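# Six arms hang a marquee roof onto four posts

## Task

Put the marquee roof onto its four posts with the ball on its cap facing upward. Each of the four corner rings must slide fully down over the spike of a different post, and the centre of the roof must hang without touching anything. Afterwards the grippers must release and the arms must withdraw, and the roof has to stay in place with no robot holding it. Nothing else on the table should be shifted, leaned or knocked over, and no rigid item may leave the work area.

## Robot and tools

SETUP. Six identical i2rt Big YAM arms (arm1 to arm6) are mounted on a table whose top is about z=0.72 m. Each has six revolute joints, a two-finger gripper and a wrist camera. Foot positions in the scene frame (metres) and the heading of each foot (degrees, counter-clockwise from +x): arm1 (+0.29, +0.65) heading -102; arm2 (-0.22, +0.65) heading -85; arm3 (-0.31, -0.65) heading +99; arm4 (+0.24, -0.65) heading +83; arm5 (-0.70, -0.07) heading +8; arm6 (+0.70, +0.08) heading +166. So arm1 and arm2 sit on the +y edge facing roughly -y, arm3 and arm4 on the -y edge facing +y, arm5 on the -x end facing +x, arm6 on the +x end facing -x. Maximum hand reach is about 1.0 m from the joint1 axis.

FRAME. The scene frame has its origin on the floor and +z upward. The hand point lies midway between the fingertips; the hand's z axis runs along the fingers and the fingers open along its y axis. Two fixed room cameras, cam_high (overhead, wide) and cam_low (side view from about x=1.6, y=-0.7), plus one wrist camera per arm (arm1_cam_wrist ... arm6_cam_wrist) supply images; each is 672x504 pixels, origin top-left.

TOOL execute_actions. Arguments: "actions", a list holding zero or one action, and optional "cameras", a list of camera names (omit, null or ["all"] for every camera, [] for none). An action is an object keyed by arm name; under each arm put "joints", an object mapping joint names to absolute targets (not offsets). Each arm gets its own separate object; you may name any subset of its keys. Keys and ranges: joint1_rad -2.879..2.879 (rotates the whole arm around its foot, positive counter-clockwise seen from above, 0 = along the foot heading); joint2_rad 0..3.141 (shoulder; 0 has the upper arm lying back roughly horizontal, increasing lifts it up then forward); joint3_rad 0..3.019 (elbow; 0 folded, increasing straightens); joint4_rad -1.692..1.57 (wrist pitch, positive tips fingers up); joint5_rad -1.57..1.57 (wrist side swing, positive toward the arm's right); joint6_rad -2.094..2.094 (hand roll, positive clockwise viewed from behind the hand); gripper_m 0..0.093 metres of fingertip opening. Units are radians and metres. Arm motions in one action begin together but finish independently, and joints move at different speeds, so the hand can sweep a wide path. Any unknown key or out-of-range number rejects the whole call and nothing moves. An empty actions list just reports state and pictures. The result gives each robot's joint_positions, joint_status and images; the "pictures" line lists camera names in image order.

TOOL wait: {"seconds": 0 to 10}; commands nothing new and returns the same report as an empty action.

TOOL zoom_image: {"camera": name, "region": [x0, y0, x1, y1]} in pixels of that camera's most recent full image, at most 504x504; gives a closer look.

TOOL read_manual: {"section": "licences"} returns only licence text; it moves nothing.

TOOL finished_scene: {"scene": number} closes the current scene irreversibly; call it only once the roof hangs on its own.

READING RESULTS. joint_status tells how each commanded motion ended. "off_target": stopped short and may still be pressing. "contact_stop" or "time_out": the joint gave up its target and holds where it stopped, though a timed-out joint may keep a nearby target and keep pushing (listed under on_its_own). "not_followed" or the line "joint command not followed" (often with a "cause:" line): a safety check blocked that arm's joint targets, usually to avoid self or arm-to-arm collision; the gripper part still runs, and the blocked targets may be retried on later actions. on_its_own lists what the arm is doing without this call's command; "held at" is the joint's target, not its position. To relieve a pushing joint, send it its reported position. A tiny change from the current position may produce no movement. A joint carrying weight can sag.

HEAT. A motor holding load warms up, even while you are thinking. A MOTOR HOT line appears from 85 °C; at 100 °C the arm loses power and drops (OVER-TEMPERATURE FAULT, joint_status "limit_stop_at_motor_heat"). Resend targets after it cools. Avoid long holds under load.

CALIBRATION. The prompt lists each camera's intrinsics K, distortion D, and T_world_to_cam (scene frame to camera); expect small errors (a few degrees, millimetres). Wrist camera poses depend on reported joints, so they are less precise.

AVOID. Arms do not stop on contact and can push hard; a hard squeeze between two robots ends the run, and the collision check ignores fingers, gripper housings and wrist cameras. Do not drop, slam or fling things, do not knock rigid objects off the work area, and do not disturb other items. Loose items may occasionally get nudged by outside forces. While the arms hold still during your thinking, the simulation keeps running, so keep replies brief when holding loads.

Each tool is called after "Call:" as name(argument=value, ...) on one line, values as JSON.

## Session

Call:
execute_actions(actions=[])

Scene clock: 0.00 s.
Motor temperatures (°C, as the motors report them): arm1=[22 20 22 22 23 22] | arm2=[23 22 24 21 23 24] | arm3=[20 20 23 21 23 21] | arm4=[20 23 23 23 23 23] | arm5=[20 22 23 23 23 21] | arm6=[21 22 25 23 20 23]
arm1.joint_positions: joint1_rad=+0.250 joint2_rad=+0.416 joint3_rad=+0.550 joint4_rad=-1.257 joint5_rad=+0.191 joint6_rad=-0.399 gripper_m=+0.094
arm1.joint_status: not commanded
arm1.hand: x=+0.2692 y=+0.4624 z=+0.9684 quat_wxyz=(-0.062, -0.524, -0.817, +0.232) (m; scene frame)
arm2.joint_positions: joint1_rad=-0.335 joint2_rad=+0.517 joint3_rad=+0.386 joint4_rad=-1.016 joint5_rad=-0.238 joint6_rad=+0.306 gripper_m=+0.095
arm2.joint_status: not commanded
arm2.hand: x=-0.2217 y=+0.4403 z=+0.9252 quat_wxyz=(-0.227, -0.826, -0.514, +0.047) (m; scene frame)
arm3.joint_positions: joint1_rad=+0.107 joint2_rad=+0.344 joint3_rad=+0.661 joint4_rad=-1.387 joint5_rad=+0.285 joint6_rad=+0.505 gripper_m=+0.094
arm3.joint_status: not commanded
arm3.hand: x=-0.3086 y=-0.4804 z=+1.0339 quat_wxyz=(-0.223, +0.569, -0.770, -0.180) (m; scene frame)
arm4.joint_positions: joint1_rad=-0.210 joint2_rad=+0.454 joint3_rad=+0.469 joint4_rad=-1.103 joint5_rad=-0.136 joint6_rad=-0.543 gripper_m=+0.095
arm4.joint_status: not commanded
arm4.hand: x=+0.2807 y=-0.4454 z=+0.9440 quat_wxyz=(-0.198, +0.771, -0.588, -0.142) (m; scene frame)
arm5.joint_positions: joint1_rad=+0.396 joint2_rad=+0.391 joint3_rad=+0.589 joint4_rad=-1.302 joint5_rad=+0.085 joint6_rad=+0.263 gripper_m=+0.095
arm5.joint_status: not commanded
arm5.hand: x=-0.5355 y=+0.0058 z=+1.0187 quat_wxyz=(-0.235, +0.110, -0.965, -0.048) (m; scene frame)
arm6.joint_positions: joint1_rad=-0.298 joint2_rad=+0.494 joint3_rad=+0.452 joint4_rad=-1.055 joint5_rad=-0.296 joint6_rad=-0.186 gripper_m=+0.095
arm6.joint_status: not commanded
arm6.hand: x=+0.4987 y=+0.1555 z=+0.9369 quat_wxyz=(+0.046, +0.947, -0.157, -0.276) (m; scene frame)
pictures: arm1_cam_wrist, arm2_cam_wrist, arm3_cam_wrist, arm4_cam_wrist, arm5_cam_wrist, arm6_cam_wrist, cam_high, cam_low
Images, in order (width x height): arm1_cam_wrist 672x504, arm2_cam_wrist 672x504, arm3_cam_wrist 672x504, arm4_cam_wrist 672x504, arm5_cam_wrist 672x504, arm6_cam_wrist 672x504, cam_high 672x504, cam_low 672x504.

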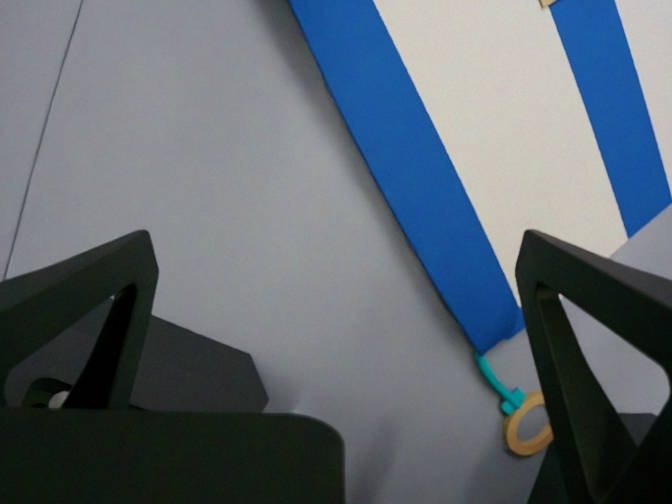

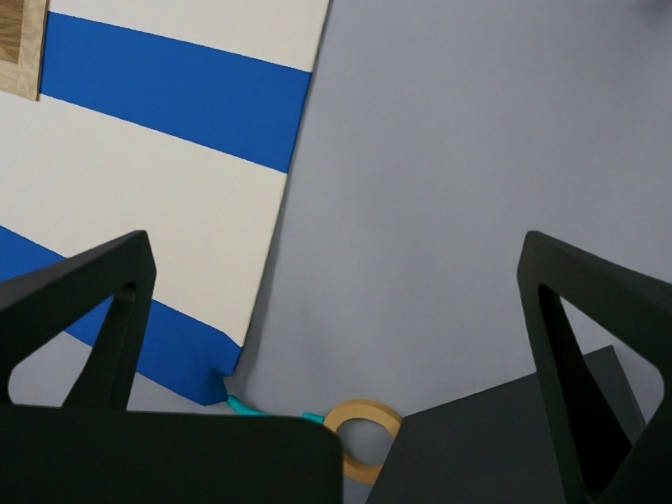

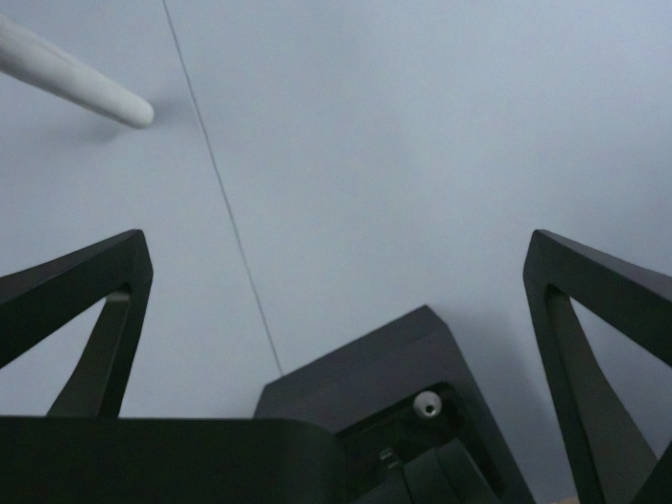

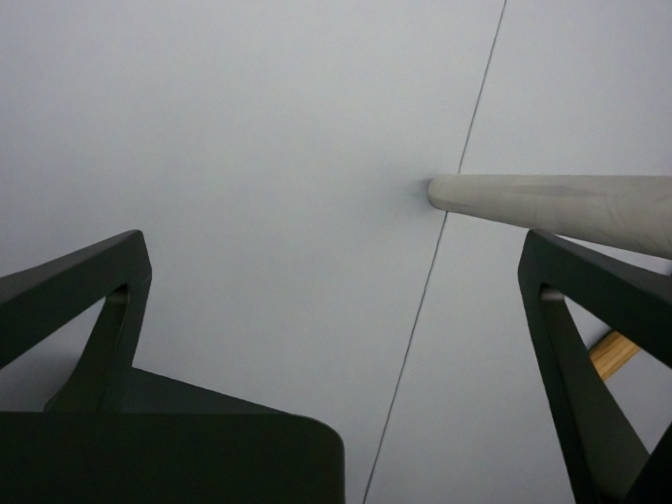

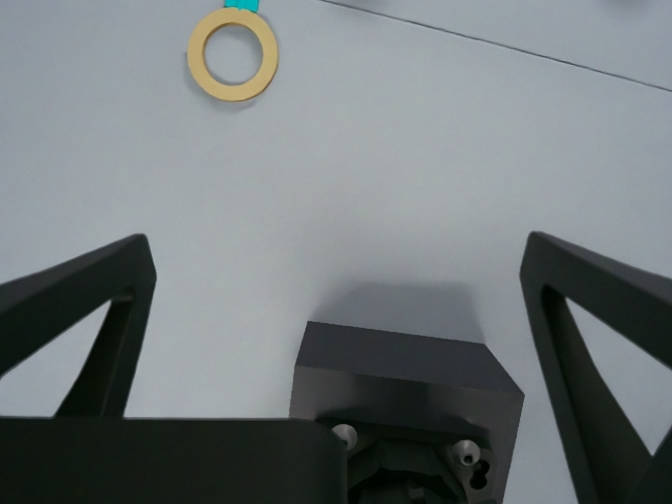

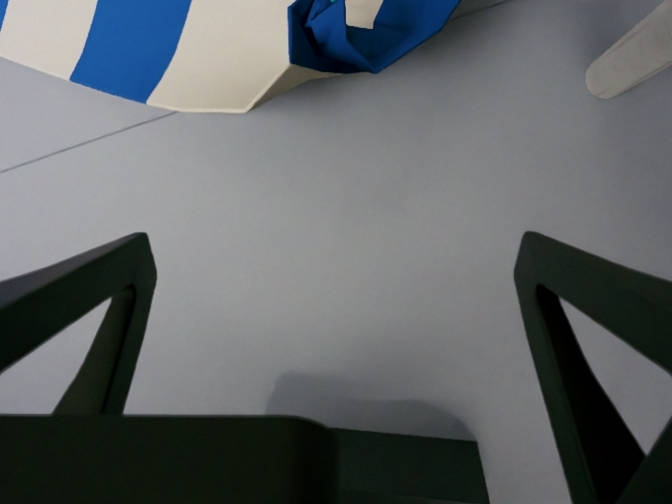

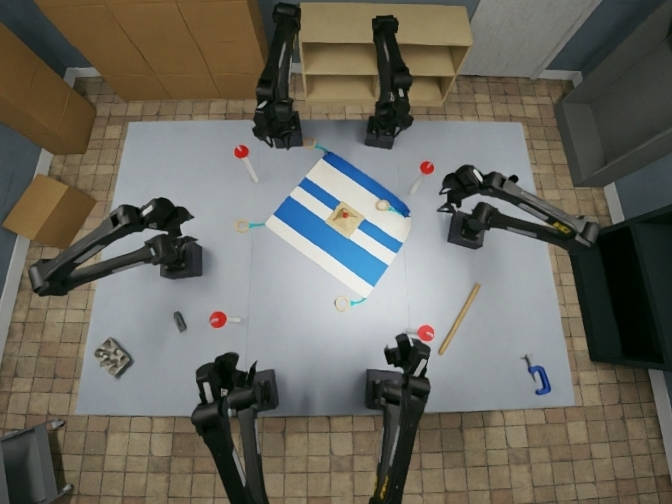

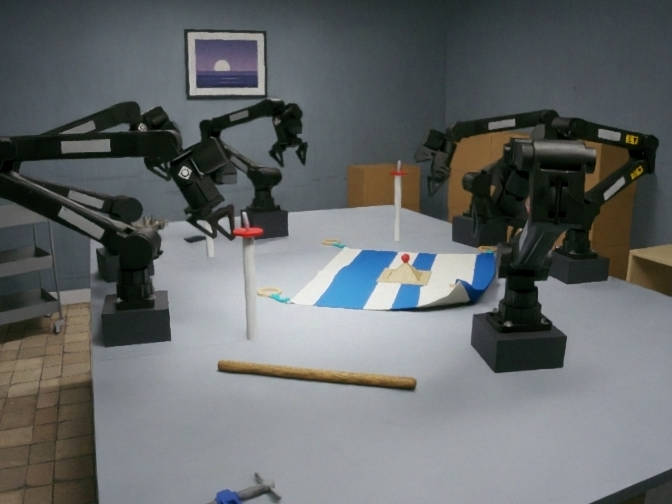

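Call:
zoom_image(camera="cam_high", region=[196, 120, 476, 360])

Region (196, 120, 476, 360) of cam_high's 672x504 image, scaled by 1.800, with more detail than that image has; it fills the top 432 rows of this view, and the rest is white.

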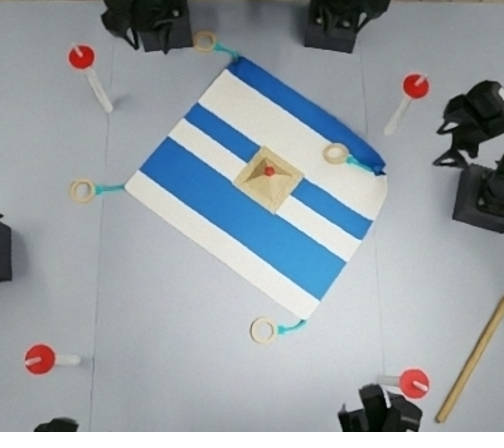

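Call:
execute_actions(actions=[{"arm1":{"joints":{"joint3_rad":1.3,"joint4_rad":0.5}},"arm3":{"joints":{"joint3_rad":1.3,"joint4_rad":0.5}},"arm2":{"joints":{"joint1_rad":0.1,"joint2_rad":0.7,"joint3_rad":0.9,"joint4_rad":-1.4,"joint5_rad":0,"joint6_rad":0}},"arm4":{"joints":{"joint1_rad":0.525,"joint5_rad":0,"joint3_rad":0.7}},"arm5":{"joints":{"joint1_rad":0.52,"joint2_rad":1.2,"joint3_rad":0.7,"joint4_rad":-0.8,"joint5_rad":0,"joint6_rad":0.595}},"arm6":{"joints":{"joint1_rad":-0.047,"joint2_rad":0.9,"joint3_rad":1.075,"joint4_rad":-1.2,"joint5_rad":0,"joint6_rad":0.1}}}], cameras=[])

Call:
execute_actions(actions=[{"arm4":{"joints":{"joint2_rad":1.70,"joint3_rad":0.99,"joint4_rad":-0.81,"joint6_rad":2.02}},"arm5":{"joints":{"joint2_rad":1.578,"joint4_rad":-0.652}},"arm6":{"joints":{"joint2_rad":1.73,"joint4_rad":-0.867}}}], cameras=["arm4_cam_wrist","arm5_cam_wrist","arm6_cam_wrist"])

Scene clock: 7.97 s.
Motor temperatures (°C, as the motors report them): arm1=[22 20 25 22 23 22] | arm2=[23 22 28 21 23 24] | arm3=[20 20 26 21 23 21] | arm4=[20 23 26 23 23 23] | arm5=[20 22 27 23 23 21] | arm6=[21 22 28 23 20 23]
arm1.joint_positions: joint1_rad=+0.250 joint2_rad=+0.417 joint3_rad=+1.287 joint4_rad=+0.486 joint5_rad=+0.191 joint6_rad=-0.399 gripper_m=+0.094
arm1.joint_status: all done
arm1.hand: x=+0.2445 y=+0.6508 z=+1.6644 quat_wxyz=(-0.572, -0.141, -0.035, +0.807) (m; scene frame)
arm2.joint_positions: joint1_rad=+0.090 joint2_rad=+0.703 joint3_rad=+0.864 joint4_rad=-1.388 joint5_rad=-0.004 joint6_rad=+0.012 gripper_m=+0.095
arm2.joint_status: all done
arm2.hand: x=-0.1680 y=+0.4151 z=+1.0745 quat_wxyz=(-0.132, -0.620, -0.768, +0.096) (m; scene frame)
arm3.joint_positions: joint1_rad=+0.107 joint2_rad=+0.349 joint3_rad=+1.272 joint4_rad=+0.486 joint5_rad=+0.285 joint6_rad=+0.505 gripper_m=+0.094
arm3.joint_status: all done
arm3.hand: x=-0.2484 y=-0.6883 z=+1.6640 quat_wxyz=(-0.386, -0.065, -0.145, -0.909) (m; scene frame)
arm4.joint_positions: joint1_rad=+0.516 joint2_rad=+0.454 joint3_rad=+0.665 joint4_rad=-1.103 joint5_rad=-0.001 joint6_rad=-0.543 gripper_m=+0.095
arm4.joint_status: all done
arm4.hand: x=+0.1427 y=-0.4297 z=+1.0424 quat_wxyz=(-0.247, +0.901, -0.284, -0.218) (m; scene frame)
arm5.joint_positions: joint1_rad=+0.514 joint2_rad=+1.187 joint3_rad=+0.660 joint4_rad=-0.819 joint5_rad=+0.004 joint6_rad=+0.588 gripper_m=+0.095
arm5.joint_status: all done
arm5.hand: x=-0.4346 y=+0.1217 z=+0.9015 quat_wxyz=(-0.099, +0.020, -0.993, -0.062) (m; scene frame)
arm6.joint_positions: joint1_rad=-0.055 joint2_rad=+0.899 joint3_rad=+1.029 joint4_rad=-1.194 joint5_rad=-0.004 joint6_rad=+0.090 gripper_m=+0.095
arm6.joint_status: all done
arm6.hand: x=+0.3865 y=+0.1936 z=+1.1005 quat_wxyz=(-0.028, +0.944, -0.208, -0.255) (m; scene frame)
pictures: none
No camera images: the call's "cameras" was empty. Leave "cameras" out to get every camera's image.

Scene clock: 10.53 s.
Motor temperatures (°C, as the motors report them): arm1=[22 20 25 22 23 22] | arm2=[23 22 29 21 23 24] | arm3=[20 20 26 21 23 21] | arm4=[20 23 27 23 23 23] | arm5=[20 22 27 23 23 21] | arm6=[21 23 28 23 20 23]
arm1.joint_positions: joint1_rad=+0.250 joint2_rad=+0.417 joint3_rad=+1.287 joint4_rad=+0.486 joint5_rad=+0.191 joint6_rad=-0.399 gripper_m=+0.094
arm1.joint_status: not commanded
arm1.hand: x=+0.2445 y=+0.6508 z=+1.6644 quat_wxyz=(-0.572, -0.141, -0.035, +0.807) (m; scene frame)
arm2.joint_positions: joint1_rad=+0.090 joint2_rad=+0.703 joint3_rad=+0.864 joint4_rad=-1.388 joint5_rad=-0.004 joint6_rad=+0.012 gripper_m=+0.095
arm2.joint_status: not commanded
arm2.hand: x=-0.1680 y=+0.4151 z=+1.0745 quat_wxyz=(-0.132, -0.620, -0.768, +0.096) (m; scene frame)
arm3.joint_positions: joint1_rad=+0.107 joint2_rad=+0.349 joint3_rad=+1.272 joint4_rad=+0.486 joint5_rad=+0.285 joint6_rad=+0.505 gripper_m=+0.094
arm3.joint_status: not commanded
arm3.hand: x=-0.2484 y=-0.6883 z=+1.6640 quat_wxyz=(-0.386, -0.065, -0.145, -0.909) (m; scene frame)
arm4.joint_positions: joint1_rad=+0.516 joint2_rad=+1.687 joint3_rad=+0.988 joint4_rad=-0.816 joint5_rad=-0.001 joint6_rad=+2.005 gripper_m=+0.095
arm4.joint_status: all done
arm4.hand: x=+0.0625 y=-0.2481 z=+0.8027 quat_wxyz=(+0.010, -0.009, -1.000, -0.022) (m; scene frame)
arm5.joint_positions: joint1_rad=+0.514 joint2_rad=+1.567 joint3_rad=+0.662 joint4_rad=-0.669 joint5_rad=+0.004 joint6_rad=+0.588 gripper_m=+0.095
arm5.joint_status: all done
arm5.hand: x=-0.4370 y=+0.1189 z=+0.7893 quat_wxyz=(-0.006, +0.020, -1.000, +0.003) (m; scene frame)
arm6.joint_positions: joint1_rad=-0.055 joint2_rad=+1.733 joint3_rad=+1.041 joint4_rad=-0.876 joint5_rad=-0.003 joint6_rad=+0.090 gripper_m=+0.095
arm6.joint_status: all done
arm6.hand: x=+0.2810 y=+0.2298 z=+0.8019 quat_wxyz=(+0.003, +0.977, -0.215, -0.009) (m; scene frame)
pictures: arm4_cam_wrist, arm5_cam_wrist, arm6_cam_wrist
camera_calibration (this result's frames):
arm4_cam_wrist: T_world_to_cam=[[-0.0100831, -0.999133, -0.0403827, -0.216397], [-0.793129, -0.0166033, 0.608828, -0.439318], [-0.608971, 0.0381675, -0.792274, 0.807659], [0, 0, 0, 1]] pos_world=[0.141223, -0.25433, 0.898617]
arm5_cam_wrist: T_world_to_cam=[[0.0247118, -0.999693, -0.00157481, 0.128763], [-0.820423, -0.0211804, 0.571365, -0.800097], [-0.571223, -0.0128274, -0.820694, 0.520432], [0, 0, 0, 1]] pos_world=[-0.362317, 0.118453, 0.884466]
arm6_cam_wrist: T_world_to_cam=[[0.41958, 0.907692, -0.00690481, -0.322915], [0.748026, -0.341446, 0.569097, -0.584367], [0.514207, -0.243947, -0.822242, 0.697638], [0, 0, 0, 1]] pos_world=[0.21388, 0.263764, 0.903959]
Images, in order (width x height): arm4_cam_wrist 672x504, arm5_cam_wrist 672x504, arm6_cam_wrist 672x504.

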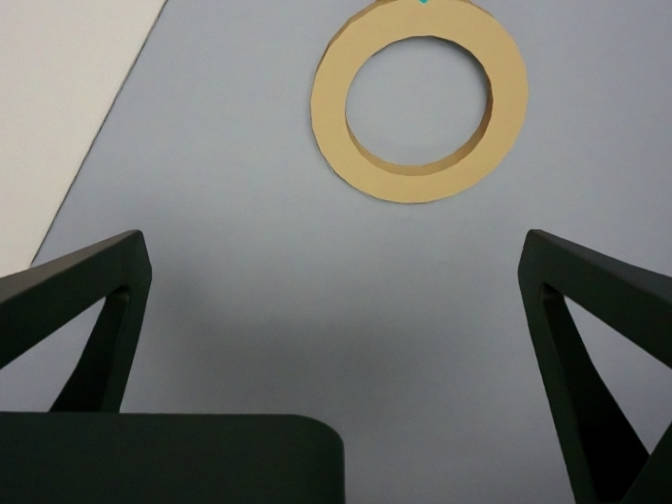

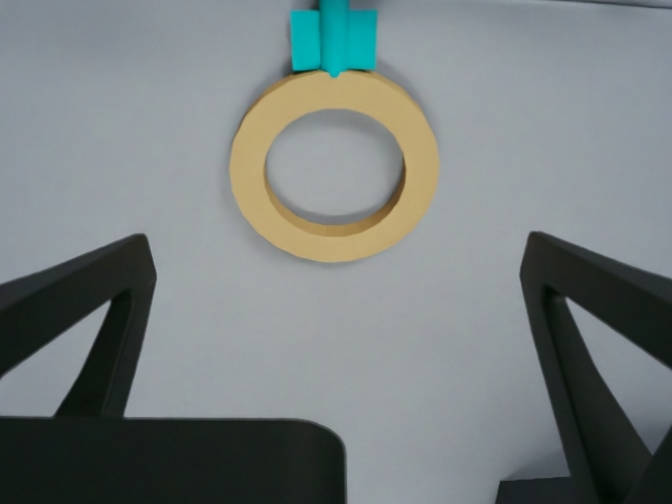

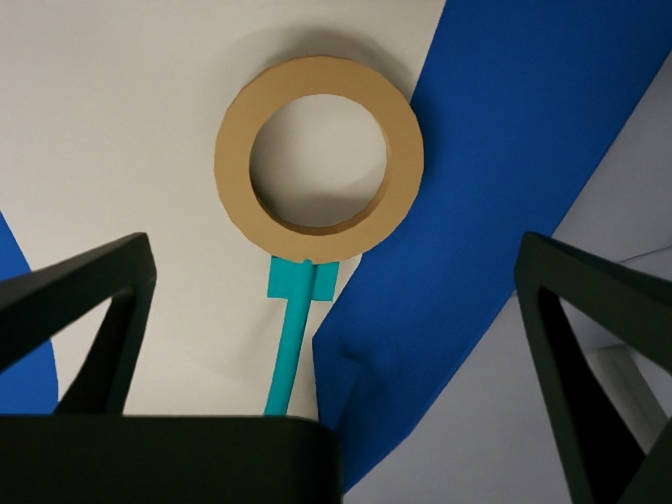

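Call:
execute_actions(actions=[{"arm4":{"joints":{"joint2_rad":1.815,"joint3_rad":0.883,"joint4_rad":-0.632}},"arm5":{"joints":{"joint2_rad":1.757,"joint3_rad":0.625,"joint4_rad":-0.44}},"arm6":{"joints":{"joint1_rad":-0.03,"joint2_rad":1.855,"joint3_rad":1.01,"joint4_rad":-0.715,"joint6_rad":0.2}}}], cameras=["arm4_cam_wrist","arm5_cam_wrist","arm6_cam_wrist"])

Scene clock: 13.37 s.
Motor temperatures (°C, as the motors report them): arm1=[22 20 25 22 23 22] | arm2=[23 22 29 21 23 24] | arm3=[20 20 27 21 23 21] | arm4=[20 23 26 23 23 23] | arm5=[20 22 27 23 23 21] | arm6=[21 23 28 23 20 23]
arm1.joint_positions: joint1_rad=+0.250 joint2_rad=+0.417 joint3_rad=+1.287 joint4_rad=+0.486 joint5_rad=+0.191 joint6_rad=-0.399 gripper_m=+0.094
arm1.joint_status: not commanded
arm1.hand: x=+0.2445 y=+0.6508 z=+1.6644 quat_wxyz=(-0.572, -0.141, -0.035, +0.807) (m; scene frame)
arm2.joint_positions: joint1_rad=+0.090 joint2_rad=+0.703 joint3_rad=+0.864 joint4_rad=-1.388 joint5_rad=-0.004 joint6_rad=+0.012 gripper_m=+0.095
arm2.joint_status: not commanded
arm2.hand: x=-0.1680 y=+0.4151 z=+1.0745 quat_wxyz=(-0.132, -0.620, -0.768, +0.096) (m; scene frame)
arm3.joint_positions: joint1_rad=+0.107 joint2_rad=+0.349 joint3_rad=+1.272 joint4_rad=+0.486 joint5_rad=+0.285 joint6_rad=+0.505 gripper_m=+0.094
arm3.joint_status: not commanded
arm3.hand: x=-0.2484 y=-0.6883 z=+1.6640 quat_wxyz=(-0.386, -0.065, -0.145, -0.909) (m; scene frame)
arm4.joint_positions: joint1_rad=+0.518 joint2_rad=+1.791 joint3_rad=+0.895 joint4_rad=-0.648 joint5_rad=+0.001 joint6_rad=+2.006 gripper_m=+0.095
arm4.joint_status: all done
arm4.hand: x=+0.0715 y=-0.2699 z=+0.7363 quat_wxyz=(+0.004, -0.008, -1.000, -0.009) (m; scene frame)
arm5.joint_positions: joint1_rad=+0.513 joint2_rad=+1.738 joint3_rad=+0.635 joint4_rad=-0.458 joint5_rad=+0.002 joint6_rad=+0.590 gripper_m=+0.095
arm5.joint_status: all done
arm5.hand: x=-0.4342 y=+0.1206 z=+0.7319 quat_wxyz=(-0.010, +0.018, -1.000, -0.002) (m; scene frame)
arm6.joint_positions: joint1_rad=-0.039 joint2_rad=+1.859 joint3_rad=+1.008 joint4_rad=-0.724 joint5_rad=-0.002 joint6_rad=+0.189 gripper_m=+0.095
arm6.joint_status: all done
arm6.hand: x=+0.2779 y=+0.2231 z=+0.7389 quat_wxyz=(+0.003, +0.967, -0.255, -0.004) (m; scene frame)
pictures: arm4_cam_wrist, arm5_cam_wrist, arm6_cam_wrist
camera_calibration (this result's frames):
arm4_cam_wrist: T_world_to_cam=[[-0.00788452, -0.999862, -0.0146161, -0.260131], [-0.801035, -0.00243395, 0.598612, -0.380223], [-0.598565, 0.0164278, -0.800906, 0.761045], [0, 0, 0, 1]] pos_world=[0.148912, -0.273523, 0.833329]
arm5_cam_wrist: T_world_to_cam=[[0.0218425, -0.999699, -0.0111772, 0.136015], [-0.825563, -0.0243412, 0.563784, -0.76128], [-0.563886, -0.00308692, -0.825847, 0.480735], [0, 0, 0, 1]] pos_world=[-0.360376, 0.118928, 0.827731]
arm6_cam_wrist: T_world_to_cam=[[0.492892, 0.870076, -0.00505254, -0.329326], [0.712277, -0.400151, 0.576664, -0.531057], [0.49972, -0.287832, -0.816966, 0.655728], [0, 0, 0, 1]] pos_world=[0.212901, 0.262775, 0.840285]
Images, in order (width x height): arm4_cam_wrist 672x504, arm5_cam_wrist 672x504, arm6_cam_wrist 672x504.

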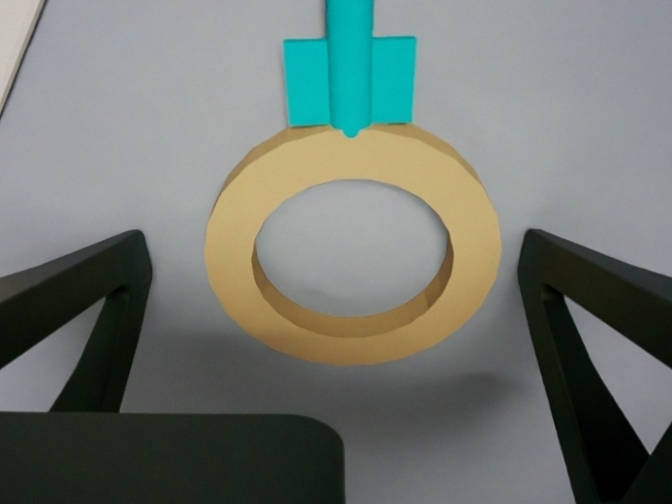

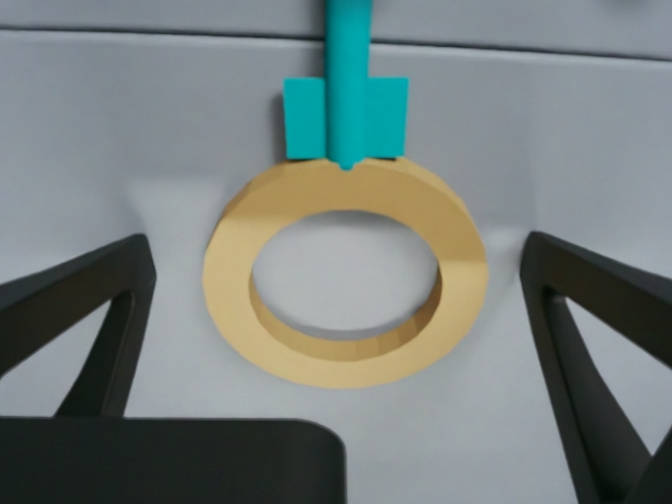

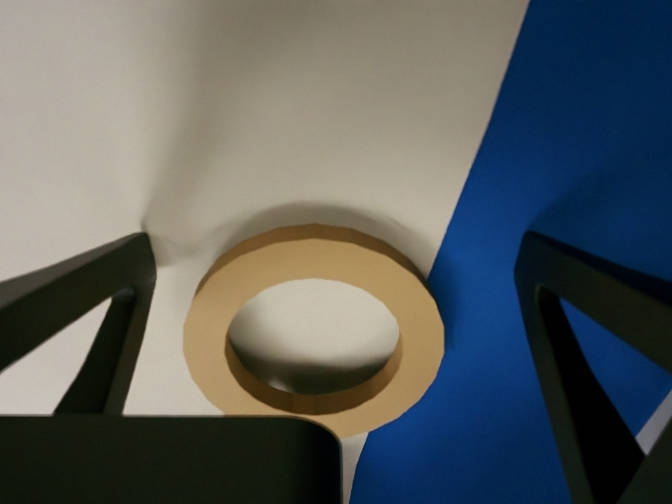

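Call:
execute_actions(actions=[{"arm4":{"joints":{"joint1_rad":0.495,"joint2_rad":1.79}},"arm5":{"joints":{"joint2_rad":1.74,"gripper_m":0.05}},"arm6":{"joints":{"joint1_rad":-0.01,"joint2_rad":1.81,"joint3_rad":0.944,"joint4_rad":-0.687}}}], cameras=["arm4_cam_wrist","arm6_cam_wrist"])

Scene clock: 15.10 s.
Motor temperatures (°C, as the motors report them): arm1=[22 20 25 22 23 22] | arm2=[23 22 30 21 23 24] | arm3=[20 20 27 21 23 21] | arm4=[20 23 26 23 23 23] | arm5=[20 22 27 23 23 21] | arm6=[21 23 28 23 20 23]
arm1.joint_positions: joint1_rad=+0.250 joint2_rad=+0.417 joint3_rad=+1.287 joint4_rad=+0.486 joint5_rad=+0.191 joint6_rad=-0.399 gripper_m=+0.094
arm1.joint_status: not commanded
arm1.hand: x=+0.2445 y=+0.6508 z=+1.6644 quat_wxyz=(-0.572, -0.141, -0.035, +0.807) (m; scene frame)
arm2.joint_positions: joint1_rad=+0.090 joint2_rad=+0.703 joint3_rad=+0.864 joint4_rad=-1.388 joint5_rad=-0.004 joint6_rad=+0.012 gripper_m=+0.095
arm2.joint_status: not commanded
arm2.hand: x=-0.1680 y=+0.4151 z=+1.0745 quat_wxyz=(-0.132, -0.620, -0.768, +0.096) (m; scene frame)
arm3.joint_positions: joint1_rad=+0.107 joint2_rad=+0.349 joint3_rad=+1.272 joint4_rad=+0.486 joint5_rad=+0.285 joint6_rad=+0.505 gripper_m=+0.094
arm3.joint_status: not commanded
arm3.hand: x=-0.2484 y=-0.6883 z=+1.6640 quat_wxyz=(-0.386, -0.065, -0.145, -0.909) (m; scene frame)
arm4.joint_positions: joint1_rad=+0.506 joint2_rad=+1.791 joint3_rad=+0.895 joint4_rad=-0.648 joint5_rad=+0.001 joint6_rad=+2.006 gripper_m=+0.095
arm4.joint_status: all done
arm4.hand: x=+0.0761 y=-0.2679 z=+0.7363 quat_wxyz=(+0.003, -0.014, -1.000, -0.009) (m; scene frame)
arm5.joint_positions: joint1_rad=+0.513 joint2_rad=+1.738 joint3_rad=+0.635 joint4_rad=-0.458 joint5_rad=+0.002 joint6_rad=+0.590 gripper_m=+0.067
arm5.joint_status: gripper_m off_target (ended at +0.067, target +0.050); the others done
arm5.hand: x=-0.4342 y=+0.1206 z=+0.7319 quat_wxyz=(-0.010, +0.018, -1.000, -0.002) (m; scene frame)
arm6.joint_positions: joint1_rad=-0.018 joint2_rad=+1.818 joint3_rad=+0.946 joint4_rad=-0.696 joint5_rad=-0.001 joint6_rad=+0.190 gripper_m=+0.095
arm6.joint_status: all done
arm6.hand: x=+0.2928 y=+0.2089 z=+0.7403 quat_wxyz=(+0.002, +0.969, -0.246, -0.007) (m; scene frame)
pictures: arm4_cam_wrist, arm6_cam_wrist
camera_calibration (this result's frames):
arm4_cam_wrist: T_world_to_cam=[[-0.0200876, -0.999691, -0.0146616, -0.257054], [-0.801055, 0.00731788, 0.598546, -0.373827], [-0.598254, 0.0237681, -0.800954, 0.76578], [0, 0, 0, 1]] pos_world=[0.153511, -0.27244, 0.833338]
arm6_cam_wrist: T_world_to_cam=[[0.475875, 0.879496, -0.00536477, -0.321075], [0.723538, -0.388008, 0.570914, -0.549706], [0.500035, -0.275565, -0.820993, 0.645631], [0, 0, 0, 1]] pos_world=[0.227687, 0.247008, 0.842171]
Images, in order (width x height): arm4_cam_wrist 672x504, arm6_cam_wrist 672x504.

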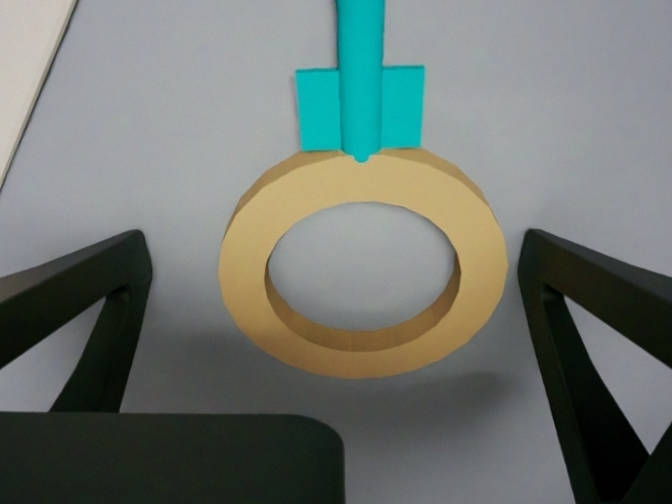

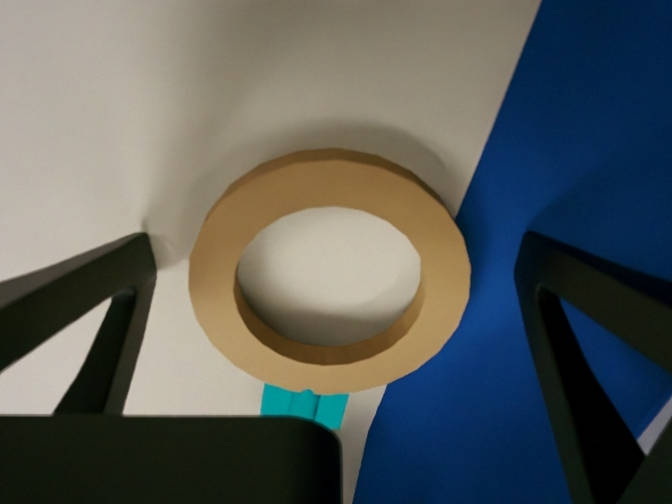

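Call:
execute_actions(actions=[{"arm4":{"joints":{"gripper_m":0.05}},"arm6":{"joints":{"joint2_rad":1.835,"gripper_m":0.05}}}], cameras=[])

Call:
execute_actions(actions=[{"arm4":{"joints":{"joint1_rad":0.3,"joint2_rad":1.5,"joint4_rad":-0.97,"joint6_rad":0.8}},"arm5":{"joints":{"joint2_rad":1.45,"joint3_rad":0.72,"joint4_rad":-0.82}},"arm6":{"joints":{"joint1_rad":0.1,"joint2_rad":1.5,"joint3_rad":0.88,"joint4_rad":-0.96,"joint6_rad":1.2}}}], cameras=["arm6_cam_wrist","cam_high"])

Call:
execute_actions(actions=[{"arm4":{"joints":{"joint1_rad":0.2,"joint2_rad":1.4,"joint3_rad":0.82,"joint4_rad":-1.0,"joint6_rad":-0.1}},"arm5":{"joints":{"joint1_rad":-0.3,"joint2_rad":1.35,"joint4_rad":-0.92,"joint6_rad":-0.6}},"arm6":{"joints":{"joint1_rad":0.22,"joint2_rad":1.29,"joint3_rad":0.72,"joint4_rad":-1.0,"joint6_rad":1.7}}}], cameras=["arm2_cam_wrist","cam_high","cam_low"])

Scene clock: 18.03 s.
Motor temperatures (°C, as the motors report them): arm1=[22 20 25 22 23 22] | arm2=[23 22 31 21 23 24] | arm3=[20 20 27 21 23 21] | arm4=[20 23 26 23 23 23] | arm5=[20 22 26 23 23 21] | arm6=[21 23 27 23 20 23]
arm1.joint_positions: joint1_rad=+0.250 joint2_rad=+0.417 joint3_rad=+1.287 joint4_rad=+0.486 joint5_rad=+0.191 joint6_rad=-0.399 gripper_m=+0.094
arm1.joint_status: not commanded
arm1.hand: x=+0.2445 y=+0.6508 z=+1.6644 quat_wxyz=(-0.572, -0.141, -0.035, +0.807) (m; scene frame)
arm2.joint_positions: joint1_rad=+0.090 joint2_rad=+0.703 joint3_rad=+0.864 joint4_rad=-1.388 joint5_rad=-0.004 joint6_rad=+0.012 gripper_m=+0.095
arm2.joint_status: not commanded
arm2.hand: x=-0.1680 y=+0.4151 z=+1.0745 quat_wxyz=(-0.132, -0.620, -0.768, +0.096) (m; scene frame)
arm3.joint_positions: joint1_rad=+0.107 joint2_rad=+0.349 joint3_rad=+1.272 joint4_rad=+0.486 joint5_rad=+0.285 joint6_rad=+0.505 gripper_m=+0.094
arm3.joint_status: not commanded
arm3.hand: x=-0.2484 y=-0.6883 z=+1.6640 quat_wxyz=(-0.386, -0.065, -0.145, -0.909) (m; scene frame)
arm4.joint_positions: joint1_rad=+0.506 joint2_rad=+1.791 joint3_rad=+0.895 joint4_rad=-0.648 joint5_rad=+0.001 joint6_rad=+2.006 gripper_m=+0.067
arm4.joint_status: gripper_m off_target (ended at +0.067, target +0.050)
arm4.hand: x=+0.0761 y=-0.2679 z=+0.7363 quat_wxyz=(+0.003, -0.014, -1.000, -0.009) (m; scene frame)
arm5.joint_positions: joint1_rad=+0.513 joint2_rad=+1.738 joint3_rad=+0.635 joint4_rad=-0.458 joint5_rad=+0.002 joint6_rad=+0.590 gripper_m=+0.067
arm5.joint_status: not commanded
arm5.hand: x=-0.4342 y=+0.1206 z=+0.7319 quat_wxyz=(-0.010, +0.018, -1.000, -0.002) (m; scene frame)
arm6.joint_positions: joint1_rad=-0.018 joint2_rad=+1.819 joint3_rad=+0.946 joint4_rad=-0.696 joint5_rad=-0.001 joint6_rad=+0.191 gripper_m=+0.067
arm6.joint_status: gripper_m off_target (ended at +0.067, target +0.050); the others done
arm6.hand: x=+0.2929 y=+0.2089 z=+0.7401 quat_wxyz=(+0.002, +0.969, -0.246, -0.007) (m; scene frame)
pictures: none
No camera images: the call's "cameras" was empty. Leave "cameras" out to get every camera's image.

Scene clock: 20.03 s.
Motor temperatures (°C, as the motors report them): arm1=[22 20 25 22 23 22] | arm2=[23 22 31 21 23 24] | arm3=[20 20 27 21 23 21] | arm4=[20 24 26 23 23 23] | arm5=[20 23 26 23 23 21] | arm6=[21 23 27 23 20 23]
arm1.joint_positions: joint1_rad=+0.250 joint2_rad=+0.417 joint3_rad=+1.287 joint4_rad=+0.486 joint5_rad=+0.191 joint6_rad=-0.399 gripper_m=+0.094
arm1.joint_status: not commanded
arm1.hand: x=+0.2445 y=+0.6508 z=+1.6644 quat_wxyz=(-0.572, -0.141, -0.035, +0.807) (m; scene frame)
arm2.joint_positions: joint1_rad=+0.090 joint2_rad=+0.703 joint3_rad=+0.864 joint4_rad=-1.388 joint5_rad=-0.004 joint6_rad=+0.012 gripper_m=+0.095
arm2.joint_status: not commanded
arm2.hand: x=-0.1680 y=+0.4151 z=+1.0745 quat_wxyz=(-0.132, -0.620, -0.768, +0.096) (m; scene frame)
arm3.joint_positions: joint1_rad=+0.107 joint2_rad=+0.349 joint3_rad=+1.272 joint4_rad=+0.486 joint5_rad=+0.285 joint6_rad=+0.505 gripper_m=+0.094
arm3.joint_status: not commanded
arm3.hand: x=-0.2484 y=-0.6883 z=+1.6640 quat_wxyz=(-0.386, -0.065, -0.145, -0.909) (m; scene frame)
arm4.joint_positions: joint1_rad=+0.288 joint2_rad=+1.481 joint3_rad=+0.893 joint4_rad=-0.954 joint5_rad=+0.000 joint6_rad=+0.815 gripper_m=+0.067
arm4.joint_status: all done
arm4.hand: x=+0.1689 y=-0.2759 z=+0.8519 quat_wxyz=(-0.004, +0.455, -0.890, -0.010) (m; scene frame)
arm5.joint_positions: joint1_rad=+0.513 joint2_rad=+1.436 joint3_rad=+0.696 joint4_rad=-0.803 joint5_rad=+0.002 joint6_rad=+0.590 gripper_m=+0.067
arm5.joint_status: all done
arm5.hand: x=-0.4345 y=+0.1213 z=+0.8378 quat_wxyz=(-0.018, +0.018, -1.000, -0.007) (m; scene frame)
arm6.joint_positions: joint1_rad=+0.106 joint2_rad=+1.489 joint3_rad=+0.868 joint4_rad=-0.952 joint5_rad=+0.001 joint6_rad=+1.190 gripper_m=+0.067
arm6.joint_status: all done
arm6.hand: x=+0.3381 y=+0.1475 z=+0.8426 quat_wxyz=(+0.004, +0.774, -0.634, -0.004) (m; scene frame)
pictures: arm6_cam_wrist, cam_high
camera_calibration (this result's frames):
arm6_cam_wrist: T_world_to_cam=[[0.980239, 0.197629, -0.00857663, -0.355259], [0.165876, -0.797574, 0.579966, -0.423365], [0.107778, -0.569929, -0.814595, 0.860728], [0, 0, 0, 1]] pos_world=[0.325697, 0.223098, 0.943636]
Images, in order (width x height): arm6_cam_wrist 672x504, cam_high 672x504.

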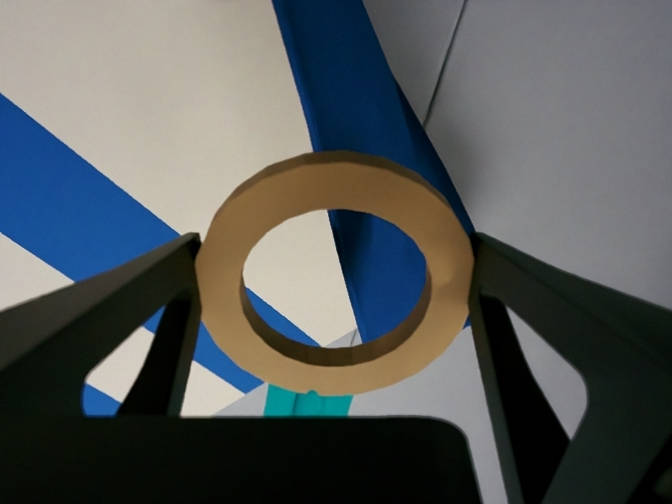

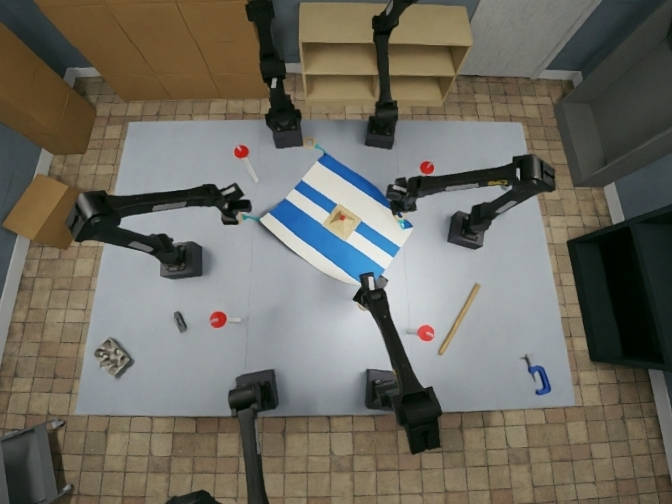

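Scene clock: 22.00 s.
Motor temperatures (°C, as the motors report them): arm1=[22 20 25 22 23 22] | arm2=[23 22 32 21 23 24] | arm3=[20 20 27 21 23 21] | arm4=[20 24 26 23 23 23] | arm5=[20 23 27 23 23 21] | arm6=[21 23 27 23 20 23]
arm1.joint_positions: joint1_rad=+0.250 joint2_rad=+0.417 joint3_rad=+1.287 joint4_rad=+0.486 joint5_rad=+0.191 joint6_rad=-0.399 gripper_m=+0.094
arm1.joint_status: not commanded
arm1.hand: x=+0.2445 y=+0.6508 z=+1.6644 quat_wxyz=(-0.572, -0.141, -0.035, +0.807) (m; scene frame)
arm2.joint_positions: joint1_rad=+0.090 joint2_rad=+0.703 joint3_rad=+0.864 joint4_rad=-1.388 joint5_rad=-0.004 joint6_rad=+0.012 gripper_m=+0.095
arm2.joint_status: not commanded
arm2.hand: x=-0.1680 y=+0.4151 z=+1.0745 quat_wxyz=(-0.132, -0.620, -0.768, +0.096) (m; scene frame)
arm3.joint_positions: joint1_rad=+0.107 joint2_rad=+0.349 joint3_rad=+1.272 joint4_rad=+0.486 joint5_rad=+0.285 joint6_rad=+0.505 gripper_m=+0.094
arm3.joint_status: not commanded
arm3.hand: x=-0.2484 y=-0.6883 z=+1.6640 quat_wxyz=(-0.386, -0.065, -0.145, -0.909) (m; scene frame)
arm4.joint_positions: joint1_rad=+0.200 joint2_rad=+1.398 joint3_rad=+0.826 joint4_rad=-0.988 joint5_rad=+0.000 joint6_rad=-0.086 gripper_m=+0.067
arm4.joint_status: all done
arm4.hand: x=+0.2055 y=-0.3041 z=+0.8583 quat_wxyz=(-0.002, +0.770, -0.638, +0.000) (m; scene frame)
arm5.joint_positions: joint1_rad=-0.295 joint2_rad=+1.351 joint3_rad=+0.696 joint4_rad=-0.903 joint5_rad=+0.002 joint6_rad=-0.592 gripper_m=+0.067
arm5.joint_status: all done
arm5.hand: x=-0.3940 y=-0.1271 z=+0.8631 quat_wxyz=(-0.011, +0.204, -0.979, +0.005) (m; scene frame)
arm6.joint_positions: joint1_rad=+0.220 joint2_rad=+1.286 joint3_rad=+0.716 joint4_rad=-0.997 joint5_rad=+0.001 joint6_rad=+1.691 gripper_m=+0.067
arm6.joint_status: all done
arm6.hand: x=+0.3987 y=+0.1012 z=+0.8573 quat_wxyz=(+0.006, +0.637, -0.770, -0.005) (m; scene frame)
pictures: arm2_cam_wrist, cam_high, cam_low
camera_calibration (this result's frames):
arm2_cam_wrist: T_world_to_cam=[[-0.973651, -0.226892, -0.0228818, -0.0440534], [-0.223648, 0.930466, 0.290199, -0.728296], [-0.044553, 0.28767, -0.956693, 1.02098], [0, 0, 0, 1]] pos_world=[-0.160287, 0.373955, 1.1871]
Images, in order (width x height): arm2_cam_wrist 672x504, cam_high 672x504, cam_low 672x504.

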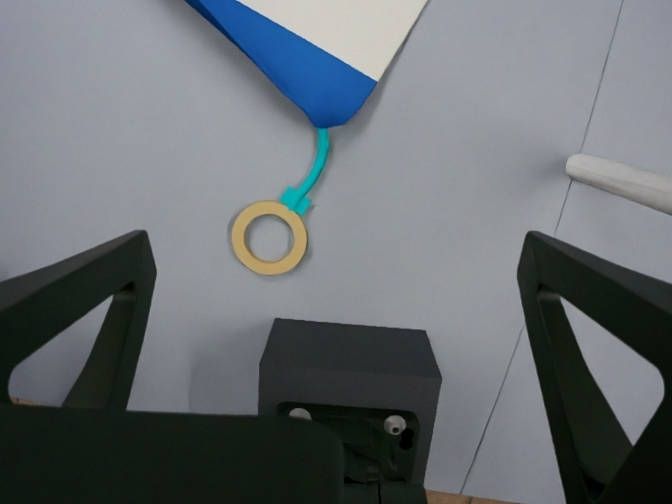

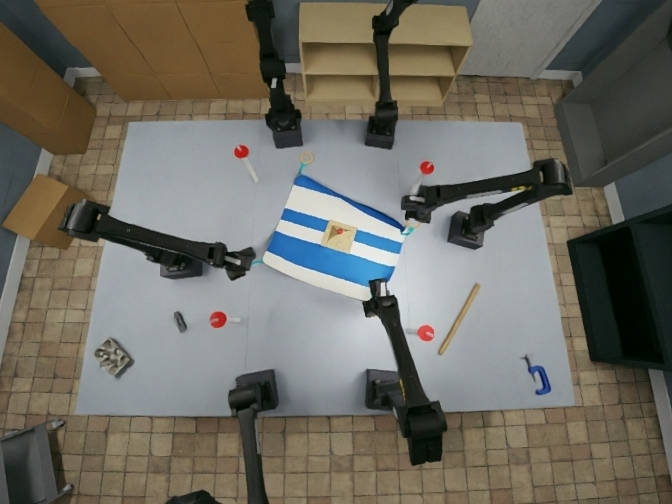

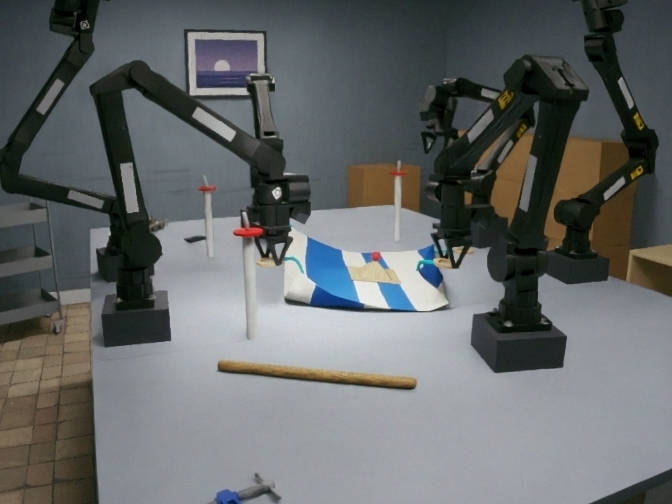

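Call:
execute_actions(actions=[{"arm4":{"joints":{"joint2_rad":1.2,"joint4_rad":-1.21,"joint6_rad":-0.5}},"arm5":{"joints":{"joint1_rad":-0.52,"joint2_rad":1.43,"joint3_rad":0.975,"joint4_rad":-1.1,"joint6_rad":-1.3}},"arm6":{"joints":{"joint2_rad":1.395,"joint3_rad":1.02,"joint4_rad":-1.19,"joint6_rad":1.95}}}], cameras=["arm2_cam_wrist","cam_high"])

Scene clock: 24.73 s.
Motor temperatures (°C, as the motors report them): arm1=[22 20 25 22 23 22] | arm2=[23 22 32 21 23 24] | arm3=[20 20 27 21 23 21] | arm4=[20 24 26 23 23 23] | arm5=[20 23 27 23 23 21] | arm6=[21 23 28 23 20 23]
arm1.joint_positions: joint1_rad=+0.250 joint2_rad=+0.417 joint3_rad=+1.287 joint4_rad=+0.486 joint5_rad=+0.191 joint6_rad=-0.399 gripper_m=+0.094
arm1.joint_status: not commanded
arm1.hand: x=+0.2445 y=+0.6508 z=+1.6644 quat_wxyz=(-0.572, -0.141, -0.035, +0.807) (m; scene frame)
arm2.joint_positions: joint1_rad=+0.090 joint2_rad=+0.703 joint3_rad=+0.864 joint4_rad=-1.388 joint5_rad=-0.004 joint6_rad=+0.012 gripper_m=+0.095
arm2.joint_status: not commanded
arm2.hand: x=-0.1680 y=+0.4151 z=+1.0745 quat_wxyz=(-0.132, -0.620, -0.768, +0.096) (m; scene frame)
arm3.joint_positions: joint1_rad=+0.107 joint2_rad=+0.349 joint3_rad=+1.272 joint4_rad=+0.486 joint5_rad=+0.285 joint6_rad=+0.505 gripper_m=+0.094
arm3.joint_status: not commanded
arm3.hand: x=-0.2484 y=-0.6883 z=+1.6640 quat_wxyz=(-0.386, -0.065, -0.145, -0.909) (m; scene frame)
arm4.joint_positions: joint1_rad=+0.200 joint2_rad=+1.184 joint3_rad=+0.826 joint4_rad=-1.195 joint5_rad=+0.000 joint6_rad=-0.486 gripper_m=+0.067
arm4.joint_status: all done
arm4.hand: x=+0.2096 y=-0.3467 z=+0.9231 quat_wxyz=(-0.005, +0.881, -0.473, -0.002) (m; scene frame)
arm5.joint_positions: joint1_rad=-0.524 joint2_rad=+1.422 joint3_rad=+0.945 joint4_rad=-1.083 joint5_rad=+0.001 joint6_rad=-1.292 gripper_m=+0.067
arm5.joint_status: all done
arm5.hand: x=-0.3576 y=-0.2204 z=+0.9211 quat_wxyz=(-0.008, +0.427, -0.904, +0.007) (m; scene frame)
arm6.joint_positions: joint1_rad=+0.220 joint2_rad=+1.400 joint3_rad=+0.992 joint4_rad=-1.182 joint5_rad=+0.001 joint6_rad=+1.941 gripper_m=+0.067
arm6.joint_status: all done
arm6.hand: x=+0.3323 y=+0.1058 z=+0.9153 quat_wxyz=(-0.002, +0.537, -0.844, +0.002) (m; scene frame)
pictures: arm2_cam_wrist, cam_high
camera_calibration (this result's frames):
arm2_cam_wrist: T_world_to_cam=[[-0.973651, -0.226892, -0.0228818, -0.0440534], [-0.223648, 0.930466, 0.290199, -0.728296], [-0.044553, 0.28767, -0.956693, 1.02098], [0, 0, 0, 1]] pos_world=[-0.160287, 0.373955, 1.1871]
Images, in order (width x height): arm2_cam_wrist 672x504, cam_high 672x504.

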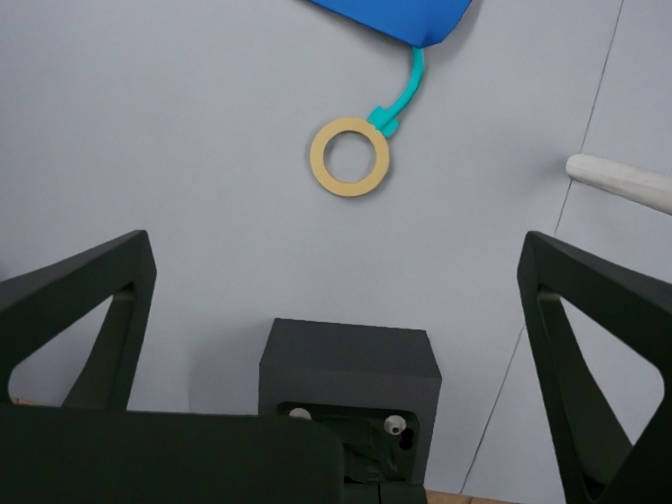

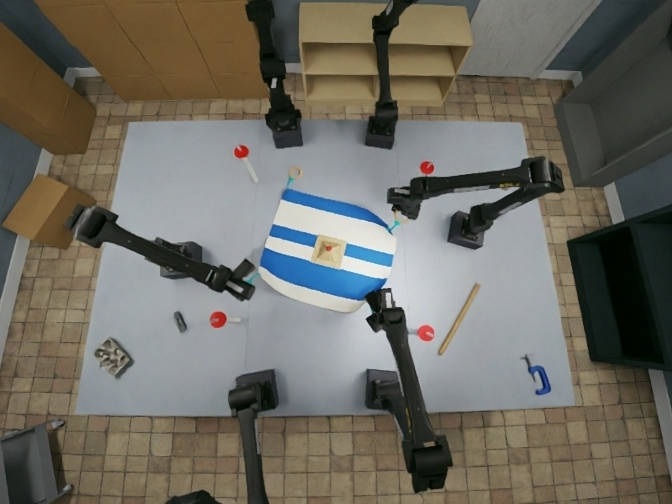

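Call:
execute_actions(actions=[{"arm2":{"joints":{"joint1_rad":0.06,"joint2_rad":1.285,"joint3_rad":0.43,"joint4_rad":-0.68,"joint6_rad":0.77}}}], cameras=["arm2_cam_wrist"])

Scene clock: 27.50 s.
Motor temperatures (°C, as the motors report them): arm1=[22 20 25 22 23 22] | arm2=[23 22 32 21 23 24] | arm3=[20 21 27 21 23 21] | arm4=[20 23 26 23 23 23] | arm5=[20 23 28 23 23 21] | arm6=[21 23 28 23 20 23]
arm1.joint_positions: joint1_rad=+0.250 joint2_rad=+0.417 joint3_rad=+1.287 joint4_rad=+0.486 joint5_rad=+0.191 joint6_rad=-0.399 gripper_m=+0.094
arm1.joint_status: not commanded
arm1.hand: x=+0.2445 y=+0.6508 z=+1.6644 quat_wxyz=(-0.572, -0.141, -0.035, +0.807) (m; scene frame)
arm2.joint_positions: joint1_rad=+0.073 joint2_rad=+1.275 joint3_rad=+0.418 joint4_rad=-0.694 joint5_rad=-0.004 joint6_rad=+0.758 gripper_m=+0.095
arm2.joint_status: all done
arm2.hand: x=-0.1718 y=+0.4239 z=+0.7959 quat_wxyz=(-0.004, -0.873, -0.489, -0.005) (m; scene frame)
arm3.joint_positions: joint1_rad=+0.107 joint2_rad=+0.349 joint3_rad=+1.272 joint4_rad=+0.486 joint5_rad=+0.285 joint6_rad=+0.505 gripper_m=+0.094
arm3.joint_status: not commanded
arm3.hand: x=-0.2484 y=-0.6883 z=+1.6640 quat_wxyz=(-0.386, -0.065, -0.145, -0.909) (m; scene frame)
arm4.joint_positions: joint1_rad=+0.200 joint2_rad=+1.184 joint3_rad=+0.826 joint4_rad=-1.195 joint5_rad=+0.000 joint6_rad=-0.486 gripper_m=+0.067
arm4.joint_status: not commanded
arm4.hand: x=+0.2096 y=-0.3467 z=+0.9231 quat_wxyz=(-0.005, +0.881, -0.473, -0.002) (m; scene frame)
arm5.joint_positions: joint1_rad=-0.524 joint2_rad=+1.422 joint3_rad=+0.945 joint4_rad=-1.083 joint5_rad=+0.001 joint6_rad=-1.293 gripper_m=+0.067
arm5.joint_status: not commanded
arm5.hand: x=-0.3576 y=-0.2204 z=+0.9211 quat_wxyz=(-0.008, +0.427, -0.904, +0.007) (m; scene frame)
arm6.joint_positions: joint1_rad=+0.220 joint2_rad=+1.400 joint3_rad=+0.992 joint4_rad=-1.182 joint5_rad=+0.001 joint6_rad=+1.941 gripper_m=+0.067
arm6.joint_status: not commanded
arm6.hand: x=+0.3323 y=+0.1058 z=+0.9153 quat_wxyz=(-0.002, +0.537, -0.844, +0.002) (m; scene frame)
pictures: arm2_cam_wrist
camera_calibration (this result's frames):
arm2_cam_wrist: T_world_to_cam=[[-0.85786, 0.513355, -0.0233109, -0.345625], [0.404267, 0.70218, 0.586099, -0.687356], [0.317245, 0.493367, -0.809904, 0.609871], [0, 0, 0, 1]] pos_world=[-0.212101, 0.359186, 0.888739]
Images, in order (width x height): arm2_cam_wrist 672x504.

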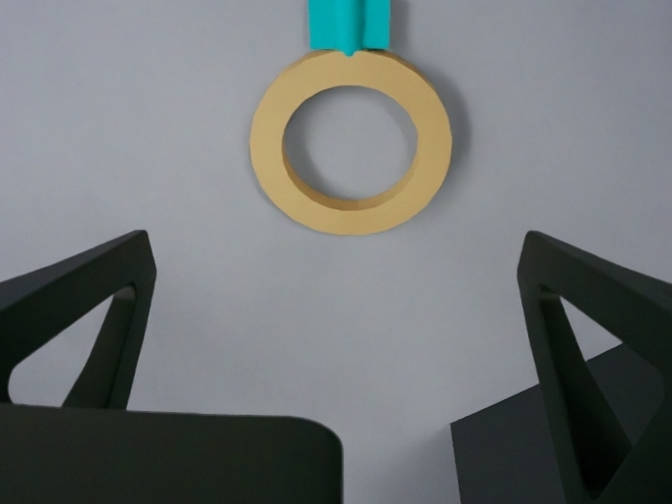

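Call:
execute_actions(actions=[{"arm2":{"joints":{"joint1_rad":0.04,"joint2_rad":1.585,"joint3_rad":0.388,"joint4_rad":-0.36}}}], cameras=["arm2_cam_wrist"])

Scene clock: 29.67 s.
Motor temperatures (°C, as the motors report them): arm1=[22 20 25 22 23 22] | arm2=[23 22 31 21 23 24] | arm3=[20 21 27 21 23 21] | arm4=[20 23 26 23 23 23] | arm5=[20 23 28 23 23 21] | arm6=[21 24 28 23 20 23]
arm1.joint_positions: joint1_rad=+0.250 joint2_rad=+0.417 joint3_rad=+1.287 joint4_rad=+0.486 joint5_rad=+0.191 joint6_rad=-0.399 gripper_m=+0.094
arm1.joint_status: not commanded
arm1.hand: x=+0.2445 y=+0.6508 z=+1.6644 quat_wxyz=(-0.572, -0.141, -0.035, +0.807) (m; scene frame)
arm2.joint_positions: joint1_rad=+0.053 joint2_rad=+1.566 joint3_rad=+0.387 joint4_rad=-0.401 joint5_rad=+0.000 joint6_rad=+0.775 gripper_m=+0.095
arm2.joint_status: all done
arm2.hand: x=-0.1767 y=+0.4240 z=+0.7284 quat_wxyz=(+0.011, -0.881, -0.472, -0.007) (m; scene frame)
arm3.joint_positions: joint1_rad=+0.107 joint2_rad=+0.349 joint3_rad=+1.272 joint4_rad=+0.486 joint5_rad=+0.285 joint6_rad=+0.505 gripper_m=+0.094
arm3.joint_status: not commanded
arm3.hand: x=-0.2484 y=-0.6883 z=+1.6640 quat_wxyz=(-0.386, -0.065, -0.145, -0.909) (m; scene frame)
arm4.joint_positions: joint1_rad=+0.200 joint2_rad=+1.184 joint3_rad=+0.826 joint4_rad=-1.195 joint5_rad=+0.000 joint6_rad=-0.486 gripper_m=+0.067
arm4.joint_status: not commanded
arm4.hand: x=+0.2096 y=-0.3467 z=+0.9231 quat_wxyz=(-0.005, +0.881, -0.473, -0.002) (m; scene frame)
arm5.joint_positions: joint1_rad=-0.524 joint2_rad=+1.422 joint3_rad=+0.945 joint4_rad=-1.083 joint5_rad=+0.001 joint6_rad=-1.293 gripper_m=+0.067
arm5.joint_status: not commanded
arm5.hand: x=-0.3576 y=-0.2204 z=+0.9211 quat_wxyz=(-0.008, +0.427, -0.904, +0.007) (m; scene frame)
arm6.joint_positions: joint1_rad=+0.220 joint2_rad=+1.400 joint3_rad=+0.992 joint4_rad=-1.182 joint5_rad=+0.001 joint6_rad=+1.941 gripper_m=+0.067
arm6.joint_status: not commanded
arm6.hand: x=+0.3323 y=+0.1058 z=+0.9153 quat_wxyz=(-0.002, +0.537, -0.844, +0.002) (m; scene frame)
pictures: arm2_cam_wrist
camera_calibration (this result's frames):
arm2_cam_wrist: T_world_to_cam=[[-0.838528, 0.544858, 0.000171747, -0.378554], [0.435459, 0.669975, 0.601257, -0.637709], [0.327485, 0.504245, -0.799056, 0.546014], [0, 0, 0, 1]] pos_world=[-0.218543, 0.358183, 0.819787]
Images, in order (width x height): arm2_cam_wrist 672x504.

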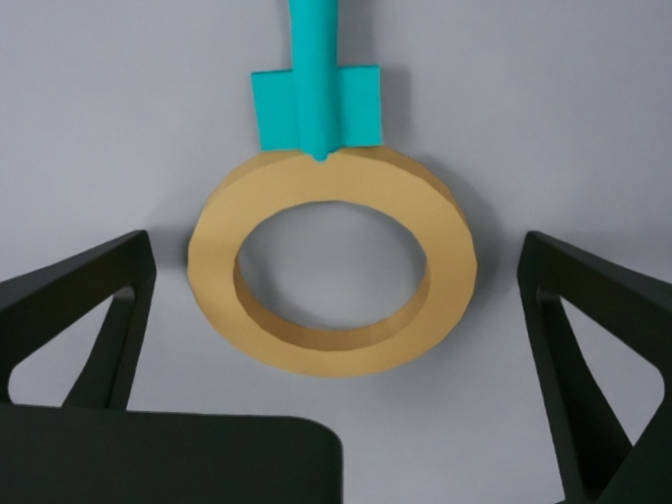

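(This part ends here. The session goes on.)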